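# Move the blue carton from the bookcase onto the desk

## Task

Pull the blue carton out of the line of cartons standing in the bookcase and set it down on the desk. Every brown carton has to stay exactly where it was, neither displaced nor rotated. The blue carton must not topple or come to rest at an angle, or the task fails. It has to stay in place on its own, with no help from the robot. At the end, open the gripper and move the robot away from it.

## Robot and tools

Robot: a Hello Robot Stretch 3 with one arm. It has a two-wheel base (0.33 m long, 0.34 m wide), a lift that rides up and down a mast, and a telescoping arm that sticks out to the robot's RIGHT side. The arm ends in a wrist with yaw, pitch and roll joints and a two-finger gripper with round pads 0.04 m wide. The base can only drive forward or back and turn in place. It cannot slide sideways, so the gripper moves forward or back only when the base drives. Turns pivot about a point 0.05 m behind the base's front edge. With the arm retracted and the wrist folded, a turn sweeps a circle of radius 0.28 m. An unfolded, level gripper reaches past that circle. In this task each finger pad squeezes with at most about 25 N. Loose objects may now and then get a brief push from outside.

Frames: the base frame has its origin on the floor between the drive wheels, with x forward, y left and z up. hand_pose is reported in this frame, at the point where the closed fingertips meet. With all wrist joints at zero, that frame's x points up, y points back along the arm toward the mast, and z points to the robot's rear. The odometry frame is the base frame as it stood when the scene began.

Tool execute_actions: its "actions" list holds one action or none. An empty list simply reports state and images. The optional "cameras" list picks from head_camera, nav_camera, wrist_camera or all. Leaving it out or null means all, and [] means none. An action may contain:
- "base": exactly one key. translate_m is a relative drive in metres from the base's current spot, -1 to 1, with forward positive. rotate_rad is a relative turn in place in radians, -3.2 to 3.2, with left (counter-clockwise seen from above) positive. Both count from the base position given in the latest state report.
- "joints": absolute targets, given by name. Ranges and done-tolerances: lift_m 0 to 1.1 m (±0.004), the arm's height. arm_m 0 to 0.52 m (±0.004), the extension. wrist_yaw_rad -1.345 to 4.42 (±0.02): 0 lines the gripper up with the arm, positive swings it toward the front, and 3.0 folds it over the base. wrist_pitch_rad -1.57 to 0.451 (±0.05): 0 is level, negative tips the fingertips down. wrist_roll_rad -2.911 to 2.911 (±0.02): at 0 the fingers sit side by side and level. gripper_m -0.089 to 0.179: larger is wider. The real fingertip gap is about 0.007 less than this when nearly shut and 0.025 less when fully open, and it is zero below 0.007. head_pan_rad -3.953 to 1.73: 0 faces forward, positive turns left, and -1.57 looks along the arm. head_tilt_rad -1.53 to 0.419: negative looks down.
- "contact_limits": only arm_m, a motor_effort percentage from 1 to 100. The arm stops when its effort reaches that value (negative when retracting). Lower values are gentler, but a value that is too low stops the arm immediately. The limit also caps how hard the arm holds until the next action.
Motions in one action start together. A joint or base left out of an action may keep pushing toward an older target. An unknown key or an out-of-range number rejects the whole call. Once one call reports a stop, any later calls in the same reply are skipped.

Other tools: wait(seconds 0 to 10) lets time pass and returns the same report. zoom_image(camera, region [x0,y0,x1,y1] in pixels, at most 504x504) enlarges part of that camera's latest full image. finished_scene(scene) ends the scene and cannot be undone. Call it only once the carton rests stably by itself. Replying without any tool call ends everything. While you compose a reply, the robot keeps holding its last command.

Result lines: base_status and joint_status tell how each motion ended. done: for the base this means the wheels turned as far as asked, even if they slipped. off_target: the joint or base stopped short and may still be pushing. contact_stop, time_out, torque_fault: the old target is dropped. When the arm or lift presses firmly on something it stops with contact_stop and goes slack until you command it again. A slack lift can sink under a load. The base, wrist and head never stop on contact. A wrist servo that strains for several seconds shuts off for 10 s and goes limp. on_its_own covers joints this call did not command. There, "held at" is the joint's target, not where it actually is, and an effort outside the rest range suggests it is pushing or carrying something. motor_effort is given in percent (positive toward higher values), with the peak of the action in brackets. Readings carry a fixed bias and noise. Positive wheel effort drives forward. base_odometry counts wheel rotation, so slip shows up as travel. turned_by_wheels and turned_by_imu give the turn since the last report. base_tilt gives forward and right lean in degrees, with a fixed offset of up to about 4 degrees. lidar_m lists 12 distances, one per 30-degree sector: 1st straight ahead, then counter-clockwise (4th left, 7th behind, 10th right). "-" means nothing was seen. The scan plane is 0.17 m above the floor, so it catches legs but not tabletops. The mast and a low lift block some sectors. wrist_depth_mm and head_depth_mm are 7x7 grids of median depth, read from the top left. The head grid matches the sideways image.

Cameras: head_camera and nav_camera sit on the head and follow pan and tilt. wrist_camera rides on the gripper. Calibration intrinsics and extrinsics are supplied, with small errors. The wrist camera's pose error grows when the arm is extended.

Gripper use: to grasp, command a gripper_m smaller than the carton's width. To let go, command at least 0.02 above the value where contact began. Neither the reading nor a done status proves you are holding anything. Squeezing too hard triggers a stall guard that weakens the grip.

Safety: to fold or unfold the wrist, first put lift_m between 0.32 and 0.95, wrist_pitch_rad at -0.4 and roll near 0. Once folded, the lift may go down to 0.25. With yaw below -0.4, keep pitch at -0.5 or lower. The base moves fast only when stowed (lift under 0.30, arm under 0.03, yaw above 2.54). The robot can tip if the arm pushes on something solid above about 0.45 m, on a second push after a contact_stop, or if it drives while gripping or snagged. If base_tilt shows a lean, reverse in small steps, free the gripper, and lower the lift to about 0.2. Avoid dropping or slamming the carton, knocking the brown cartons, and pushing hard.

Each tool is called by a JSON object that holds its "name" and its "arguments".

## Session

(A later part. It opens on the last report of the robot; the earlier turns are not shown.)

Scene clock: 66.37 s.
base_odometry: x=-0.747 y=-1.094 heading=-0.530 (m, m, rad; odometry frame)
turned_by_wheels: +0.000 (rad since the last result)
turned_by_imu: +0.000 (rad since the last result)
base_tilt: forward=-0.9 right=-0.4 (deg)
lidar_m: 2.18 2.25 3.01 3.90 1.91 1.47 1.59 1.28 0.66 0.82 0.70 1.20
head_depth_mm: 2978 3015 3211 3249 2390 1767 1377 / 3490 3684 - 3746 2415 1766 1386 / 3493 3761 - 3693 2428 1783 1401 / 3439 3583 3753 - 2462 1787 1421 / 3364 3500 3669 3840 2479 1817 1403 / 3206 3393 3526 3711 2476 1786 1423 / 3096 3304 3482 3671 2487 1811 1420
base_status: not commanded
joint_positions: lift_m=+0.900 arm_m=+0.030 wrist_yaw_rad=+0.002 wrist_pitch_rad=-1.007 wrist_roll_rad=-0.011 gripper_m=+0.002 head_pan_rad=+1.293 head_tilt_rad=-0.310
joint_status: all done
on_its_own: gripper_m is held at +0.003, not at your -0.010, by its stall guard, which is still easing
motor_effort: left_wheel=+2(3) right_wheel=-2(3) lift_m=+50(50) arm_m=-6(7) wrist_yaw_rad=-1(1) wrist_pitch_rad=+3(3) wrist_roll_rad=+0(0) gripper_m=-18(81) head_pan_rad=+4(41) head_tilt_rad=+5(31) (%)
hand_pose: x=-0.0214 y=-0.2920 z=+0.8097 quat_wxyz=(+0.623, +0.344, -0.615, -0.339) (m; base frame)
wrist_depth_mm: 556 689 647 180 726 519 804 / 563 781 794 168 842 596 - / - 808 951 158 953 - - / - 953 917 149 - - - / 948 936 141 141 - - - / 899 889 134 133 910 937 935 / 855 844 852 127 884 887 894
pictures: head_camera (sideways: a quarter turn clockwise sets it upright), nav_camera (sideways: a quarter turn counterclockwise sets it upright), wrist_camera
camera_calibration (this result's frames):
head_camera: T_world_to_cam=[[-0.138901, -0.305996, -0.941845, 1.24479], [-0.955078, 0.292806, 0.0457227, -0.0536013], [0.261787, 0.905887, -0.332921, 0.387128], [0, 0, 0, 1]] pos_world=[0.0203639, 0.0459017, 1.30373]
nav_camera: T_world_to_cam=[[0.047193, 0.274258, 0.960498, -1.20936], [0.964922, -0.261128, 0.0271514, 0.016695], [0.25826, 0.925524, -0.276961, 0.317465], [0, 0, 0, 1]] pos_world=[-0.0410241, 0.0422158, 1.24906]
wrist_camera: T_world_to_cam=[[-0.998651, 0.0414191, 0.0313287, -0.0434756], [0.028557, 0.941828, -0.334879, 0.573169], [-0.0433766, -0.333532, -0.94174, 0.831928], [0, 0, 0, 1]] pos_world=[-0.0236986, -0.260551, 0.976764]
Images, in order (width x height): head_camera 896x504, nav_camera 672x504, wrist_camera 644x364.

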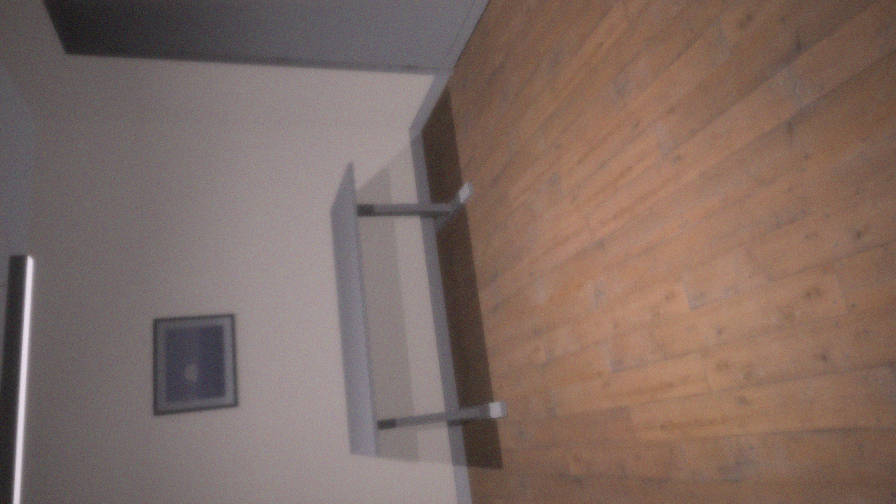

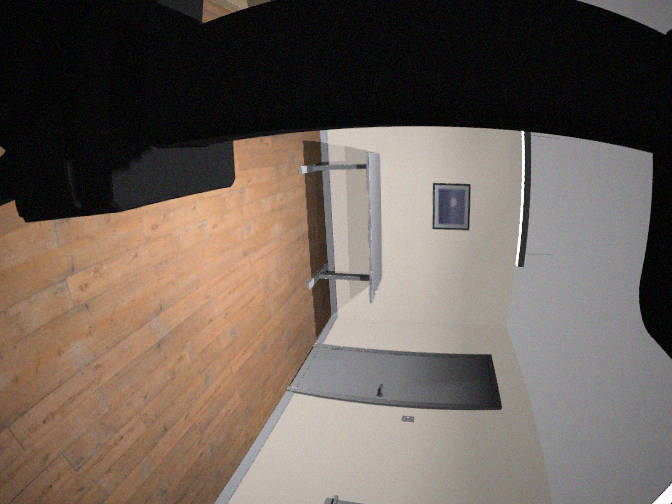

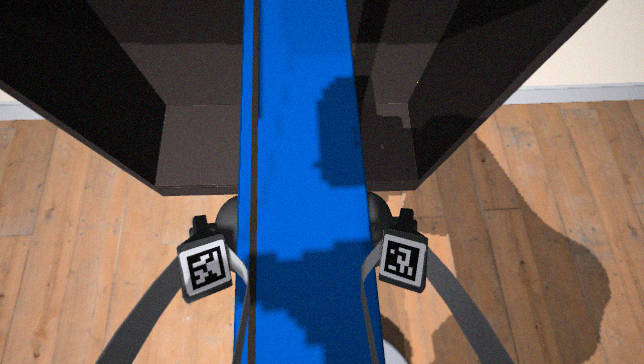

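{"name": "execute_actions", "arguments": {"actions": [{"base":{"rotate_rad":1.45},"joints":{"gripper_m":0.0,"head_pan_rad":0,"head_tilt_rad":-0.6}}], "cameras": []}}

{"name": "execute_actions", "arguments": {"actions": [{"base":{"translate_m":1}}], "cameras": ["wrist_camera"]}}

{"name": "execute_actions", "arguments": {"actions": [{"base":{"translate_m":1}}], "cameras": []}}

{"name": "execute_actions", "arguments": {"actions": [{"base":{"translate_m":0.62}}], "cameras": []}}

{"name": "execute_actions", "arguments": {"actions": [{"base":{"rotate_rad":1.69},"joints":{"head_pan_rad":-1.57,"head_tilt_rad":-0.8}}]}}

Scene clock: 70.27 s.
base_odometry: x=-0.747 y=-1.094 heading=+0.920 (m, m, rad; odometry frame)
turned_by_wheels: +1.450 (rad since the last result)
turned_by_imu: +1.451 (rad since the last result)
base_tilt: forward=-0.9 right=-0.4 (deg)
lidar_m: 3.65 2.42 1.47 1.59 1.48 0.66 0.83 0.70 1.09 2.17 2.19 2.71
head_depth_mm: 3402 3808 3018 2151 1695 1374 1170 / 3333 3605 3004 2187 1702 1394 1166 / 3256 3609 3074 2178 1694 1391 1181 / 3161 3597 3083 2213 1730 1396 1172 / 3212 3496 3147 2195 1715 1409 1186 / 3082 3494 3175 2261 1730 1407 1186 / 3064 3407 3157 2219 1740 1409 1186
base_status: done
joint_positions: lift_m=+0.900 arm_m=+0.030 wrist_yaw_rad=+0.002 wrist_pitch_rad=-1.007 wrist_roll_rad=-0.011 gripper_m=+0.010 head_pan_rad=+0.007 head_tilt_rad=-0.592
joint_status: gripper_m off_target (ended at +0.010, target +0.000); the others done
on_its_own: gripper_m is held at +0.009, not at your +0.000, by its stall guard, which is not easing now
motor_effort: left_wheel=-3(9) right_wheel=+2(5) lift_m=+50(50) arm_m=-6(6) wrist_yaw_rad=-1(1) wrist_pitch_rad=+3(3) wrist_roll_rad=+0(0) gripper_m=-60(100) head_pan_rad=-3(39) head_tilt_rad=-4(23) (%)
hand_pose: x=-0.0214 y=-0.2920 z=+0.8097 quat_wxyz=(+0.623, +0.344, -0.615, -0.339) (m; base frame)
wrist_depth_mm: - - - 180 - - 787 / - - - 168 - - 809 / - - - 158 - - 616 / - - - 149 - 934 756 / 921 943 141 141 966 893 837 / 880 905 134 134 909 869 848 / 854 859 863 127 881 812 799
pictures: none
No camera images: the call's "cameras" was empty. Leave "cameras" out to get every camera's image.

Scene clock: 81.50 s.
base_odometry: x=-0.141 y=-0.299 heading=+0.920 (m, m, rad; odometry frame)
turned_by_wheels: +0.000 (rad since the last result)
turned_by_imu: +0.001 (rad since the last result)
base_tilt: forward=-1.0 right=-0.5 (deg)
lidar_m: 2.45 2.93 1.76 1.32 1.76 2.04 1.62 1.58 2.21 2.02 2.04 2.49
head_depth_mm: 2526 2707 2821 2165 1693 1369 1170 / 2463 2585 2968 2162 1694 1387 1167 / 2467 2562 2882 2186 1694 1390 1182 / 2415 2537 2909 2202 1712 1396 1176 / 2374 2482 2805 2227 1712 1408 1176 / 2330 2488 2808 2227 1716 1410 1189 / 2302 2551 2780 2255 1728 1404 1188
base_status: done
joint_positions: lift_m=+0.900 arm_m=+0.030 wrist_yaw_rad=+0.002 wrist_pitch_rad=-1.007 wrist_roll_rad=-0.011 gripper_m=+0.010 head_pan_rad=+0.007 head_tilt_rad=-0.593
joint_status: not commanded
on_its_own: gripper_m is held at +0.009, not at your +0.000, by its stall guard, which is not easing now
motor_effort: left_wheel=-3(7) right_wheel=+2(7) lift_m=+51(50) arm_m=-6(6) wrist_yaw_rad=-1(1) wrist_pitch_rad=+3(3) wrist_roll_rad=+0(0) gripper_m=-60(61) head_pan_rad=-3(4) head_tilt_rad=-4(4) (%)
hand_pose: x=-0.0214 y=-0.2920 z=+0.8097 quat_wxyz=(+0.623, +0.344, -0.615, -0.339) (m; base frame)
wrist_depth_mm: - - - 180 - - - / - - - 168 - - - / - - - 158 - - - / - - - 149 - - - / 935 963 141 141 969 - - / 893 893 134 134 907 933 940 / 839 862 851 127 882 889 903
pictures: wrist_camera
camera_calibration (this result's frames):
wrist_camera: T_world_to_cam=[[-0.998651, 0.0414086, 0.0313354, -0.0434842], [0.0285447, 0.941829, -0.334879, 0.573168], [-0.0433795, -0.333533, -0.94174, 0.831928], [0, 0, 0, 1]] pos_world=[-0.0236979, -0.260551, 0.976764]
Images, in order (width x height): wrist_camera 644x364.

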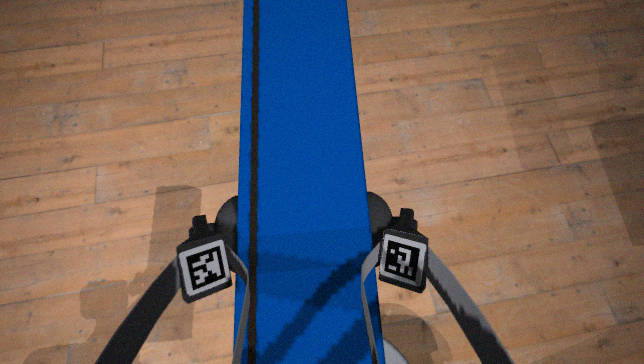

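Scene clock: 92.73 s.
base_odometry: x=+0.465 y=+0.497 heading=+0.920 (m, m, rad; odometry frame)
turned_by_wheels: +0.000 (rad since the last result)
turned_by_imu: +0.001 (rad since the last result)
base_tilt: forward=-1.0 right=-0.4 (deg)
lidar_m: 1.47 1.47 2.08 1.51 1.82 2.36 2.54 2.87 2.05 1.87 1.87 1.77
head_depth_mm: 1672 1826 1452 2167 1680 1376 1162 / 1620 1798 1462 2187 1685 1376 1170 / 1616 1791 1387 2147 1702 1389 1173 / 1571 1751 1393 2159 1709 1391 1179 / 1565 1735 1409 2106 1709 1405 1180 / 1541 1699 1430 1979 1725 1414 1188 / 1510 1675 1528 2063 1735 1409 1188
base_status: done
joint_positions: lift_m=+0.900 arm_m=+0.030 wrist_yaw_rad=+0.002 wrist_pitch_rad=-1.007 wrist_roll_rad=-0.011 gripper_m=+0.010 head_pan_rad=+0.007 head_tilt_rad=-0.593
joint_status: not commanded
on_its_own: gripper_m is held at +0.009, not at your +0.000, by its stall guard, which is not easing now
motor_effort: left_wheel=-3(6) right_wheel=+1(6) lift_m=+51(50) arm_m=-6(6) wrist_yaw_rad=-1(1) wrist_pitch_rad=+3(3) wrist_roll_rad=+0(0) gripper_m=-62(60) head_pan_rad=-3(3) head_tilt_rad=-4(4) (%)
hand_pose: x=-0.0214 y=-0.2920 z=+0.8097 quat_wxyz=(+0.623, +0.344, -0.615, -0.339) (m; base frame)
wrist_depth_mm: - - - 181 - - - / - - - 169 - - - / - - - 158 - - - / - - - 149 - - - / 940 950 141 141 975 - - / 876 911 135 134 907 944 942 / 849 862 847 127 887 896 904
pictures: none
No camera images: the call's "cameras" was empty. Leave "cameras" out to get every camera's image.

Scene clock: 100.17 s.
base_odometry: x=+0.841 y=+0.990 heading=+0.920 (m, m, rad; odometry frame)
turned_by_wheels: +0.000 (rad since the last result)
turned_by_imu: +0.001 (rad since the last result)
base_tilt: forward=-1.0 right=-0.4 (deg)
lidar_m: 1.31 0.88 1.64 1.99 1.92 2.28 3.17 3.03 1.95 1.76 1.78 1.25
head_depth_mm: 1126 1262 1345 973 783 1380 1165 / 1113 1234 1324 981 789 1383 1172 / 1094 1225 1315 982 763 1388 1174 / 1073 1194 1302 998 769 1393 1184 / 1060 1162 1276 993 767 1369 1181 / 1044 1154 1271 1004 774 1301 1174 / 1023 1131 1242 1013 778 1319 1180
base_status: done
joint_positions: lift_m=+0.900 arm_m=+0.030 wrist_yaw_rad=+0.002 wrist_pitch_rad=-1.007 wrist_roll_rad=-0.011 gripper_m=+0.010 head_pan_rad=+0.007 head_tilt_rad=-0.593
joint_status: not commanded
on_its_own: gripper_m is held at +0.009, not at your +0.000, by its stall guard, which is not easing now
motor_effort: left_wheel=-3(5) right_wheel=+1(7) lift_m=+51(50) arm_m=-6(6) wrist_yaw_rad=+0(1) wrist_pitch_rad=+3(3) wrist_roll_rad=+0(0) gripper_m=-61(60) head_pan_rad=-3(3) head_tilt_rad=-3(3) (%)
hand_pose: x=-0.0214 y=-0.2920 z=+0.8097 quat_wxyz=(+0.623, +0.344, -0.615, -0.339) (m; base frame)
wrist_depth_mm: - - - 180 - - - / - - - 168 - - - / - - - 158 - - - / - - - 149 - - - / 954 944 141 141 975 - - / 898 893 134 134 904 933 936 / 833 850 856 127 877 880 906
pictures: none
No camera images: the call's "cameras" was empty. Leave "cameras" out to get every camera's image.

Scene clock: 103.83 s.
base_odometry: x=+0.841 y=+0.990 heading=+2.610 (m, m, rad; odometry frame)
turned_by_wheels: +1.690 (rad since the last result)
turned_by_imu: +1.691 (rad since the last result)
base_tilt: forward=-1.0 right=-0.4 (deg)
lidar_m: 1.98 1.66 2.28 3.16 2.62 1.87 1.76 1.25 1.30 1.32 0.88 1.80
head_depth_mm: 1113 1205 954 813 - - 1093 / 1109 1213 957 812 - - 1088 / 1108 1210 961 787 - - 1097 / 1100 1212 963 776 1440 1228 1105 / 1100 1206 971 782 1466 1258 1111 / 1088 1200 983 784 1407 1243 1101 / 1086 1214 982 787 1479 1270 1112
base_status: done
joint_positions: lift_m=+0.900 arm_m=+0.030 wrist_yaw_rad=+0.002 wrist_pitch_rad=-1.007 wrist_roll_rad=-0.011 gripper_m=+0.010 head_pan_rad=-1.563 head_tilt_rad=-0.790
joint_status: all done
on_its_own: gripper_m is held at +0.009, not at your +0.000, by its stall guard, which is not easing now
motor_effort: left_wheel=-2(10) right_wheel=+2(5) lift_m=+50(50) arm_m=-6(6) wrist_yaw_rad=-2(1) wrist_pitch_rad=+3(3) wrist_roll_rad=+0(0) gripper_m=-61(60) head_pan_rad=-4(40) head_tilt_rad=-4(22) (%)
hand_pose: x=-0.0214 y=-0.2920 z=+0.8097 quat_wxyz=(+0.623, +0.344, -0.615, -0.339) (m; base frame)
wrist_depth_mm: 318 322 320 181 337 341 344 / - - 881 168 - - - / - - - 158 - - - / - - 960 149 - - - / 943 941 141 141 977 - - / 895 897 134 134 911 937 957 / 849 858 850 127 888 888 900
pictures: head_camera (sideways: a quarter turn clockwise sets it upright), nav_camera (sideways: a quarter turn counterclockwise sets it upright), wrist_camera
camera_calibration (this result's frames):
head_camera: T_world_to_cam=[[0.0439223, 0.730189, -0.681832, 0.904649], [0.999033, -0.0306199, 0.0315642, -0.047064], [0.00217017, -0.682559, -0.730827, 0.906402], [0, 0, 0, 1]] pos_world=[0.00531723, -0.0433323, 1.28073]
nav_camera: T_world_to_cam=[[0.0352353, -0.688797, 0.724098, -0.900989], [-0.999315, -0.0324577, 0.0177524, 0.0409277], [0.0112748, -0.724227, -0.689469, 0.855704], [0, 0, 0, 1]] pos_world=[0.0629984, 0.000454298, 1.24166]
wrist_camera: T_world_to_cam=[[-0.998651, 0.041397, 0.0313427, -0.0434935], [0.0285313, 0.941829, -0.334879, 0.573167], [-0.0433825, -0.333533, -0.94174, 0.831927], [0, 0, 0, 1]] pos_world=[-0.023697, -0.26055, 0.976764]
Images, in order (width x height): head_camera 896x504, nav_camera 672x504, wrist_camera 644x364.

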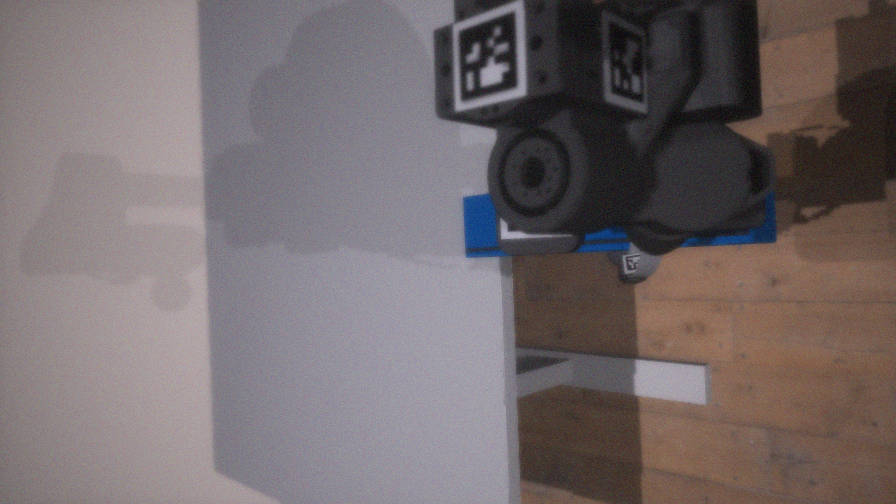

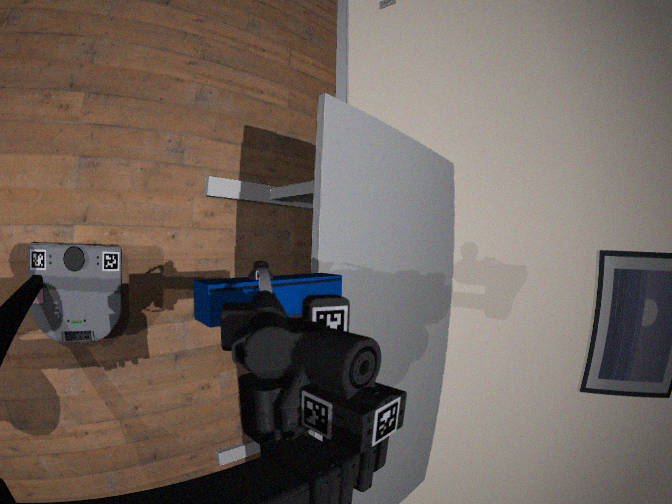

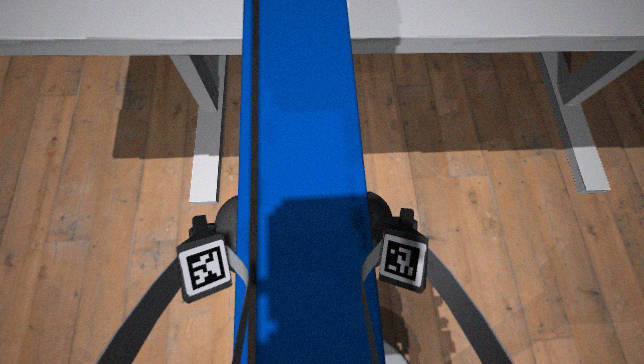

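{"name": "execute_actions", "arguments": {"actions": [{"joints":{"arm_m":0.45,"lift_m":0.875}}], "cameras": []}}

{"name": "execute_actions", "arguments": {"actions": [{"joints":{"lift_m":0.85}}], "cameras": ["wrist_camera"]}}

Scene clock: 108.47 s.
base_odometry: x=+0.841 y=+0.990 heading=+2.610 (m, m, rad; odometry frame)
turned_by_wheels: +0.000 (rad since the last result)
turned_by_imu: +0.000 (rad since the last result)
base_tilt: forward=-0.9 right=-0.4 (deg)
lidar_m: 1.99 1.67 2.29 3.15 2.63 1.87 1.76 1.25 1.30 1.31 0.88 1.80
head_depth_mm: 1121 1212 - - 1409 1248 1095 / 1111 - 943 769 1451 1255 1098 / 1102 - 928 774 1458 1258 1101 / 1099 1209 903 755 1465 1254 1103 / 1091 1205 968 776 1477 1251 1102 / 1086 1213 975 785 1411 1241 1105 / 1084 1218 982 785 1483 1262 1107
base_status: not commanded
joint_positions: lift_m=+0.876 arm_m=+0.450 wrist_yaw_rad=+0.001 wrist_pitch_rad=-1.007 wrist_roll_rad=-0.011 gripper_m=+0.010 head_pan_rad=-1.563 head_tilt_rad=-0.790
joint_status: all done
on_its_own: gripper_m is held at +0.009, not at your +0.000, by its stall guard, which is not easing now
motor_effort: left_wheel=-3(2) right_wheel=+2(2) lift_m=+18(49) arm_m=+6(5) wrist_yaw_rad=+0(2) wrist_pitch_rad=+3(3) wrist_roll_rad=+0(0) gripper_m=-60(60) head_pan_rad=-3(3) head_tilt_rad=-5(5) (%)
hand_pose: x=-0.0214 y=-0.7111 z=+0.7848 quat_wxyz=(+0.623, +0.344, -0.615, -0.339) (m; base frame)
wrist_depth_mm: 283 284 283 181 298 301 304 / 266 268 266 168 280 283 285 / 249 253 250 158 262 266 269 / 238 239 236 149 247 250 253 / 225 226 141 141 235 236 239 / 214 215 134 134 218 225 227 / 204 207 203 128 211 214 216
pictures: none
No camera images: the call's "cameras" was empty. Leave "cameras" out to get every camera's image.

Scene clock: 109.47 s.
base_odometry: x=+0.841 y=+0.990 heading=+2.610 (m, m, rad; odometry frame)
turned_by_wheels: +0.000 (rad since the last result)
turned_by_imu: +0.000 (rad since the last result)
base_tilt: forward=-0.9 right=-0.4 (deg)
lidar_m: 1.99 1.67 2.30 3.16 2.62 1.87 1.76 1.26 1.30 1.31 0.88 1.80
head_depth_mm: 1118 1212 989 - - 1238 1088 / 1117 1227 920 760 1451 1251 1095 / 1099 - 926 770 1446 1254 1106 / 1097 1214 922 760 1462 1258 1100 / 1091 1209 975 778 1466 1269 1102 / 1090 1204 976 782 1404 1248 1107 / 1087 1213 978 783 1480 1265 1106
base_status: not commanded
joint_positions: lift_m=+0.851 arm_m=+0.450 wrist_yaw_rad=+0.001 wrist_pitch_rad=-1.007 wrist_roll_rad=-0.011 gripper_m=+0.010 head_pan_rad=-1.563 head_tilt_rad=-0.790
joint_status: all done
on_its_own: gripper_m is held at +0.009, not at your +0.000, by its stall guard, which is not easing now
motor_effort: left_wheel=-3(2) right_wheel=+2(2) lift_m=+17(18) arm_m=+5(5) wrist_yaw_rad=-2(2) wrist_pitch_rad=+3(3) wrist_roll_rad=+0(0) gripper_m=-60(62) head_pan_rad=-3(4) head_tilt_rad=-5(5) (%)
hand_pose: x=-0.0214 y=-0.7111 z=+0.7598 quat_wxyz=(+0.623, +0.344, -0.615, -0.339) (m; base frame)
wrist_depth_mm: 254 256 251 181 265 268 274 / 238 239 237 168 249 252 254 / 224 226 224 158 234 237 240 / 211 213 211 149 220 224 225 / 201 203 141 141 210 212 214 / 191 192 134 133 195 200 202 / 182 184 182 128 188 191 192
pictures: wrist_camera
camera_calibration (this result's frames):
wrist_camera: T_world_to_cam=[[-0.998635, 0.0417583, 0.031362, -0.0243812], [0.0288851, 0.941968, -0.334459, 0.950998], [-0.0435084, -0.333097, -0.941888, 0.64559], [0, 0, 0, 1]] pos_world=[-0.0237291, -0.679747, 0.926908]
Images, in order (width x height): wrist_camera 644x364.

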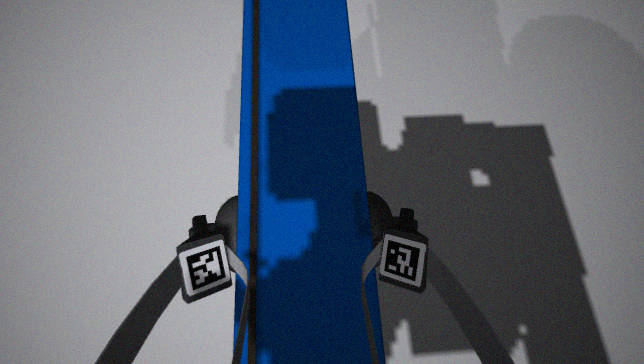

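{"name": "execute_actions", "arguments": {"actions": [{"joints":{"lift_m":0.84}}], "cameras": []}}

{"name": "execute_actions", "arguments": {"actions": [{"joints":{"gripper_m":0.1}}], "cameras": []}}

{"name": "wait", "arguments": {"seconds": 0.7}}

{"name": "execute_actions", "arguments": {"actions": [{"joints":{"lift_m":0.92,"arm_m":0.05}}], "cameras": ["head_camera"]}}

Scene clock: 110.73 s.
base_odometry: x=+0.841 y=+0.990 heading=+2.610 (m, m, rad; odometry frame)
turned_by_wheels: +0.000 (rad since the last result)
turned_by_imu: +0.000 (rad since the last result)
base_tilt: forward=-1.0 right=-0.4 (deg)
lidar_m: 1.99 1.67 2.29 3.18 2.62 1.87 1.76 1.25 1.30 1.31 0.89 1.80
head_depth_mm: 1119 1202 991 - - 1235 1075 / 1111 1224 - 754 1467 1252 1090 / 1109 1195 927 771 1455 1248 1094 / 1101 1219 945 761 1468 1261 1101 / 1090 1206 969 779 1468 1263 1101 / 1083 1202 981 781 1405 1237 1104 / 1080 1207 980 788 1490 1265 1108
base_status: not commanded
joint_positions: lift_m=+0.841 arm_m=+0.450 wrist_yaw_rad=+0.001 wrist_pitch_rad=-1.007 wrist_roll_rad=-0.011 gripper_m=+0.010 head_pan_rad=-1.563 head_tilt_rad=-0.790
joint_status: all done
on_its_own: gripper_m is held at +0.009, not at your +0.000, by its stall guard, which is not easing now
motor_effort: left_wheel=-3(3) right_wheel=+3(1) lift_m=+15(15) arm_m=+5(6) wrist_yaw_rad=-1(1) wrist_pitch_rad=+3(3) wrist_roll_rad=+0(0) gripper_m=-60(61) head_pan_rad=-3(3) head_tilt_rad=-5(5) (%)
hand_pose: x=-0.0215 y=-0.7111 z=+0.7499 quat_wxyz=(+0.623, +0.344, -0.615, -0.339) (m; base frame)
wrist_depth_mm: 242 245 241 180 254 258 260 / 227 230 228 168 238 242 244 / 214 216 213 157 224 226 229 / 203 204 202 149 210 213 216 / 192 194 141 141 202 202 204 / 183 184 134 134 186 192 193 / 174 176 174 127 180 182 184
pictures: none
No camera images: the call's "cameras" was empty. Leave "cameras" out to get every camera's image.

Scene clock: 112.13 s.
base_odometry: x=+0.841 y=+0.990 heading=+2.610 (m, m, rad; odometry frame)
turned_by_wheels: +0.000 (rad since the last result)
turned_by_imu: +0.000 (rad since the last result)
base_tilt: forward=-1.0 right=-0.4 (deg)
lidar_m: 1.99 1.67 2.29 3.16 2.61 1.87 1.76 1.25 1.30 1.31 0.89 1.80
head_depth_mm: 1109 1207 979 - - 1233 1070 / 1112 1227 - 750 1452 1248 1093 / 1103 1198 930 770 1461 1254 1099 / 1104 1216 963 759 1462 1252 1101 / 1093 1202 967 779 1473 1260 1110 / 1089 1196 967 778 1399 1239 1109 / 1081 1215 976 789 1477 1264 1113
base_status: not commanded
joint_positions: lift_m=+0.841 arm_m=+0.450 wrist_yaw_rad=+0.001 wrist_pitch_rad=-1.004 wrist_roll_rad=-0.011 gripper_m=+0.075 head_pan_rad=-1.563 head_tilt_rad=-0.790
joint_status: gripper_m off_target (ended at +0.075, target +0.100)
motor_effort: left_wheel=-3(2) right_wheel=+2(2) lift_m=+17(17) arm_m=+5(6) wrist_yaw_rad=-1(1) wrist_pitch_rad=+2(3) wrist_roll_rad=+0(0) gripper_m=+100(100) head_pan_rad=-4(3) head_tilt_rad=-5(5) (%)
hand_pose: x=-0.0214 y=-0.7119 z=+0.7502 quat_wxyz=(+0.624, +0.343, -0.616, -0.338) (m; base frame)
wrist_depth_mm: 242 244 241 180 254 257 261 / 227 230 226 168 238 242 244 / 214 216 213 157 225 226 230 / 203 204 201 149 211 213 215 / 192 194 140 141 202 200 204 / 182 184 134 133 187 192 193 / 174 176 173 127 180 182 183
pictures: none
No camera images: the call's "cameras" was empty. Leave "cameras" out to get every camera's image.

Scene clock: 112.83 s.
base_odometry: x=+0.841 y=+0.990 heading=+2.610 (m, m, rad; odometry frame)
turned_by_wheels: +0.000 (rad since the last result)
turned_by_imu: +0.000 (rad since the last result)
base_tilt: forward=-1.0 right=-0.4 (deg)
lidar_m: 1.99 1.67 2.29 3.14 2.61 1.87 1.76 1.26 1.30 1.32 0.88 1.80
head_depth_mm: 1118 1217 988 - - 1237 1073 / 1108 1230 - 751 1450 1249 1099 / 1111 1204 931 773 1461 1263 1097 / 1097 1208 971 762 1456 1256 1100 / 1093 1210 974 775 1462 1256 1103 / 1085 1200 977 784 1411 1253 1108 / 1075 1209 985 784 1490 1264 1111
base_status: not commanded
joint_positions: lift_m=+0.841 arm_m=+0.450 wrist_yaw_rad=+0.001 wrist_pitch_rad=-1.004 wrist_roll_rad=-0.011 gripper_m=+0.100 head_pan_rad=-1.563 head_tilt_rad=-0.790
joint_status: gripper_m off_target (ended at +0.075, target +0.100)
on_its_own: gripper_m moved +0.025 to your old target +0.100
motor_effort: left_wheel=-3(2) right_wheel=+2(2) lift_m=+17(17) arm_m=+5(6) wrist_yaw_rad=-1(1) wrist_pitch_rad=+2(3) wrist_roll_rad=+0(0) gripper_m=+2(100) head_pan_rad=-3(3) head_tilt_rad=-5(5) (%)
hand_pose: x=-0.0214 y=-0.7119 z=+0.7502 quat_wxyz=(+0.624, +0.343, -0.616, -0.338) (m; base frame)
wrist_depth_mm: 242 246 241 180 254 257 260 / 227 230 226 168 238 241 244 / 214 216 214 158 223 226 228 / 203 204 202 148 212 213 215 / 191 194 142 141 200 202 204 / 183 183 158 133 187 192 193 / 174 175 173 127 179 181 184
wait: 0.70 s; at rest by 0.27 s
pictures: head_camera (sideways: a quarter turn clockwise sets it upright), nav_camera (sideways: a quarter turn counterclockwise sets it upright), wrist_camera
camera_calibration (this result's frames):
head_camera: T_world_to_cam=[[0.0440439, 0.730283, -0.681723, 0.904506], [0.999027, -0.0307921, 0.0315584, -0.0470565], [0.00205494, -0.68245, -0.730929, 0.906536], [0, 0, 0, 1]] pos_world=[0.00530995, -0.043329, 1.28072]
nav_camera: T_world_to_cam=[[0.0351207, -0.688911, 0.723995, -0.900854], [-0.999321, -0.0322928, 0.0177487, 0.0409325], [0.0111526, -0.724126, -0.689577, 0.855845], [0, 0, 0, 1]] pos_world=[0.0629984, 0.000453754, 1.24166]
wrist_camera: T_world_to_cam=[[-0.998636, 0.0418653, 0.0312138, -0.0238599], [0.0288862, 0.940813, -0.337692, 0.950145], [-0.0435039, -0.336329, -0.940739, 0.633155], [0, 0, 0, 1]] pos_world=[-0.0237287, -0.679962, 0.917235]
Images, in order (width x height): head_camera 896x504, nav_camera 672x504, wrist_camera 644x364.

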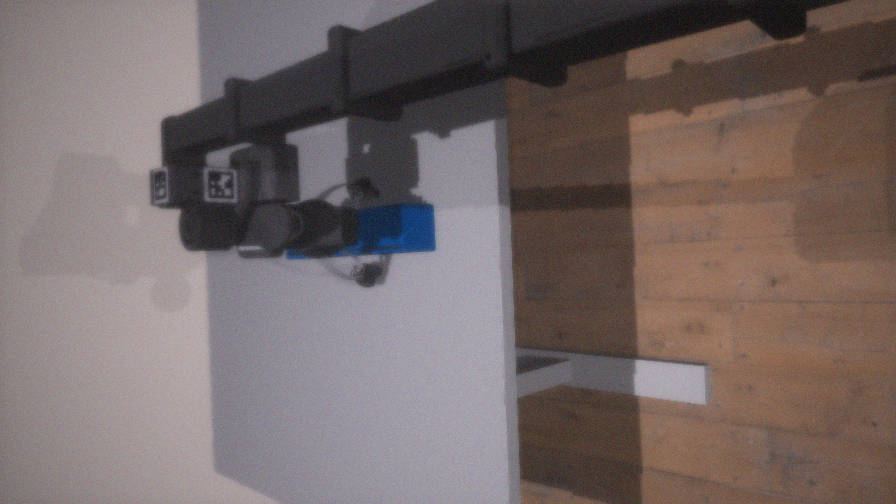

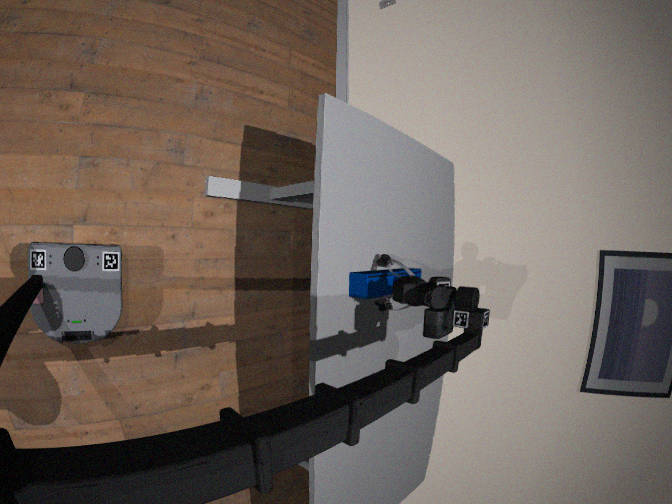

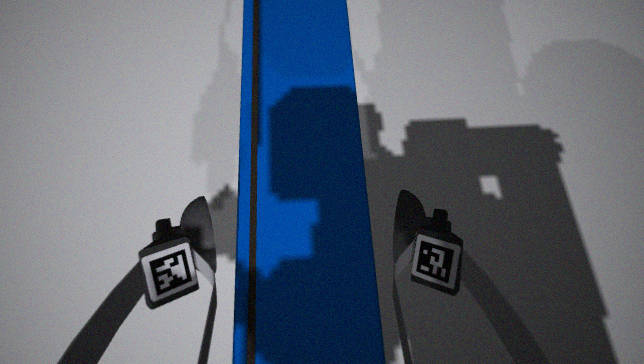

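Scene clock: 116.97 s.
base_odometry: x=+0.841 y=+0.990 heading=+2.610 (m, m, rad; odometry frame)
turned_by_wheels: +0.000 (rad since the last result)
turned_by_imu: +0.000 (rad since the last result)
base_tilt: forward=-1.0 right=-0.4 (deg)
lidar_m: 1.98 1.66 2.29 3.16 2.62 1.87 1.76 1.25 1.30 1.32 0.88 1.81
head_depth_mm: 1121 1207 982 - - 1209 1092 / 1114 1211 964 - - 1222 1099 / 1104 1214 962 824 - 1204 1100 / 1098 1221 903 777 1490 1261 1101 / 1094 1203 969 779 1464 1261 1107 / 1092 1205 980 782 1410 1236 1110 / 1086 1215 978 787 1479 1278 1105
base_status: not commanded
joint_positions: lift_m=+0.919 arm_m=+0.050 wrist_yaw_rad=+0.001 wrist_pitch_rad=-1.004 wrist_roll_rad=-0.011 gripper_m=+0.100 head_pan_rad=-1.563 head_tilt_rad=-0.790
joint_status: all done
motor_effort: left_wheel=-3(3) right_wheel=+2(2) lift_m=+50(52) arm_m=-6(4) wrist_yaw_rad=-1(1) wrist_pitch_rad=+2(2) wrist_roll_rad=+0(0) gripper_m=+0(1) head_pan_rad=-3(3) head_tilt_rad=-5(5) (%)
hand_pose: x=-0.0214 y=-0.3126 z=+0.8290 quat_wxyz=(+0.624, +0.343, -0.616, -0.338) (m; base frame)
wrist_depth_mm: 339 343 347 352 355 361 368 / 336 338 344 349 358 364 938 / - - - - - - - / - - - - - - - / 965 966 973 - - - - / 903 917 913 922 943 967 969 / 875 876 901 903 888 909 920
pictures: head_camera (sideways: a quarter turn clockwise sets it upright)
camera_calibration (this result's frames):
head_camera: T_world_to_cam=[[0.0440457, 0.730295, -0.68171, 0.904489], [0.999027, -0.0307952, 0.0315578, -0.0470557], [0.00205305, -0.682437, -0.730941, 0.906551], [0, 0, 0, 1]] pos_world=[0.00530983, -0.0433286, 1.28072]
Images, in order (width x height): head_camera 896x504.

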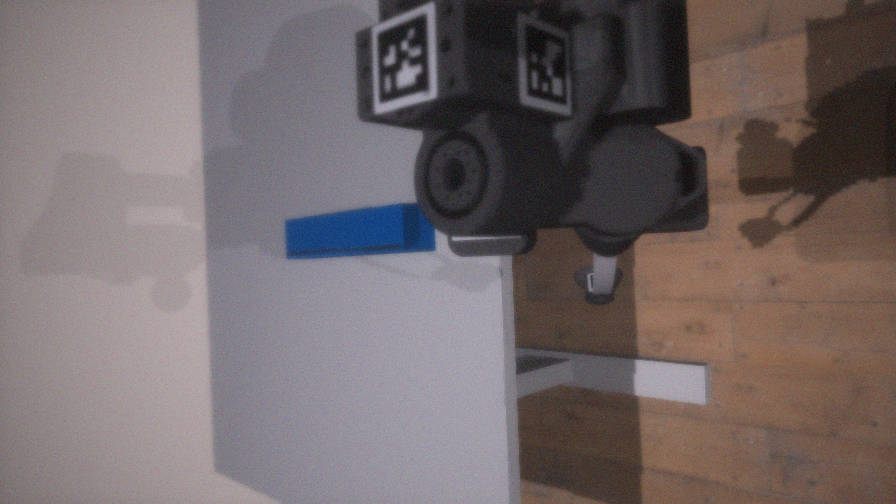

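{"name": "finished_scene", "arguments": {"scene": 1}}

The scene is finished: the task was done.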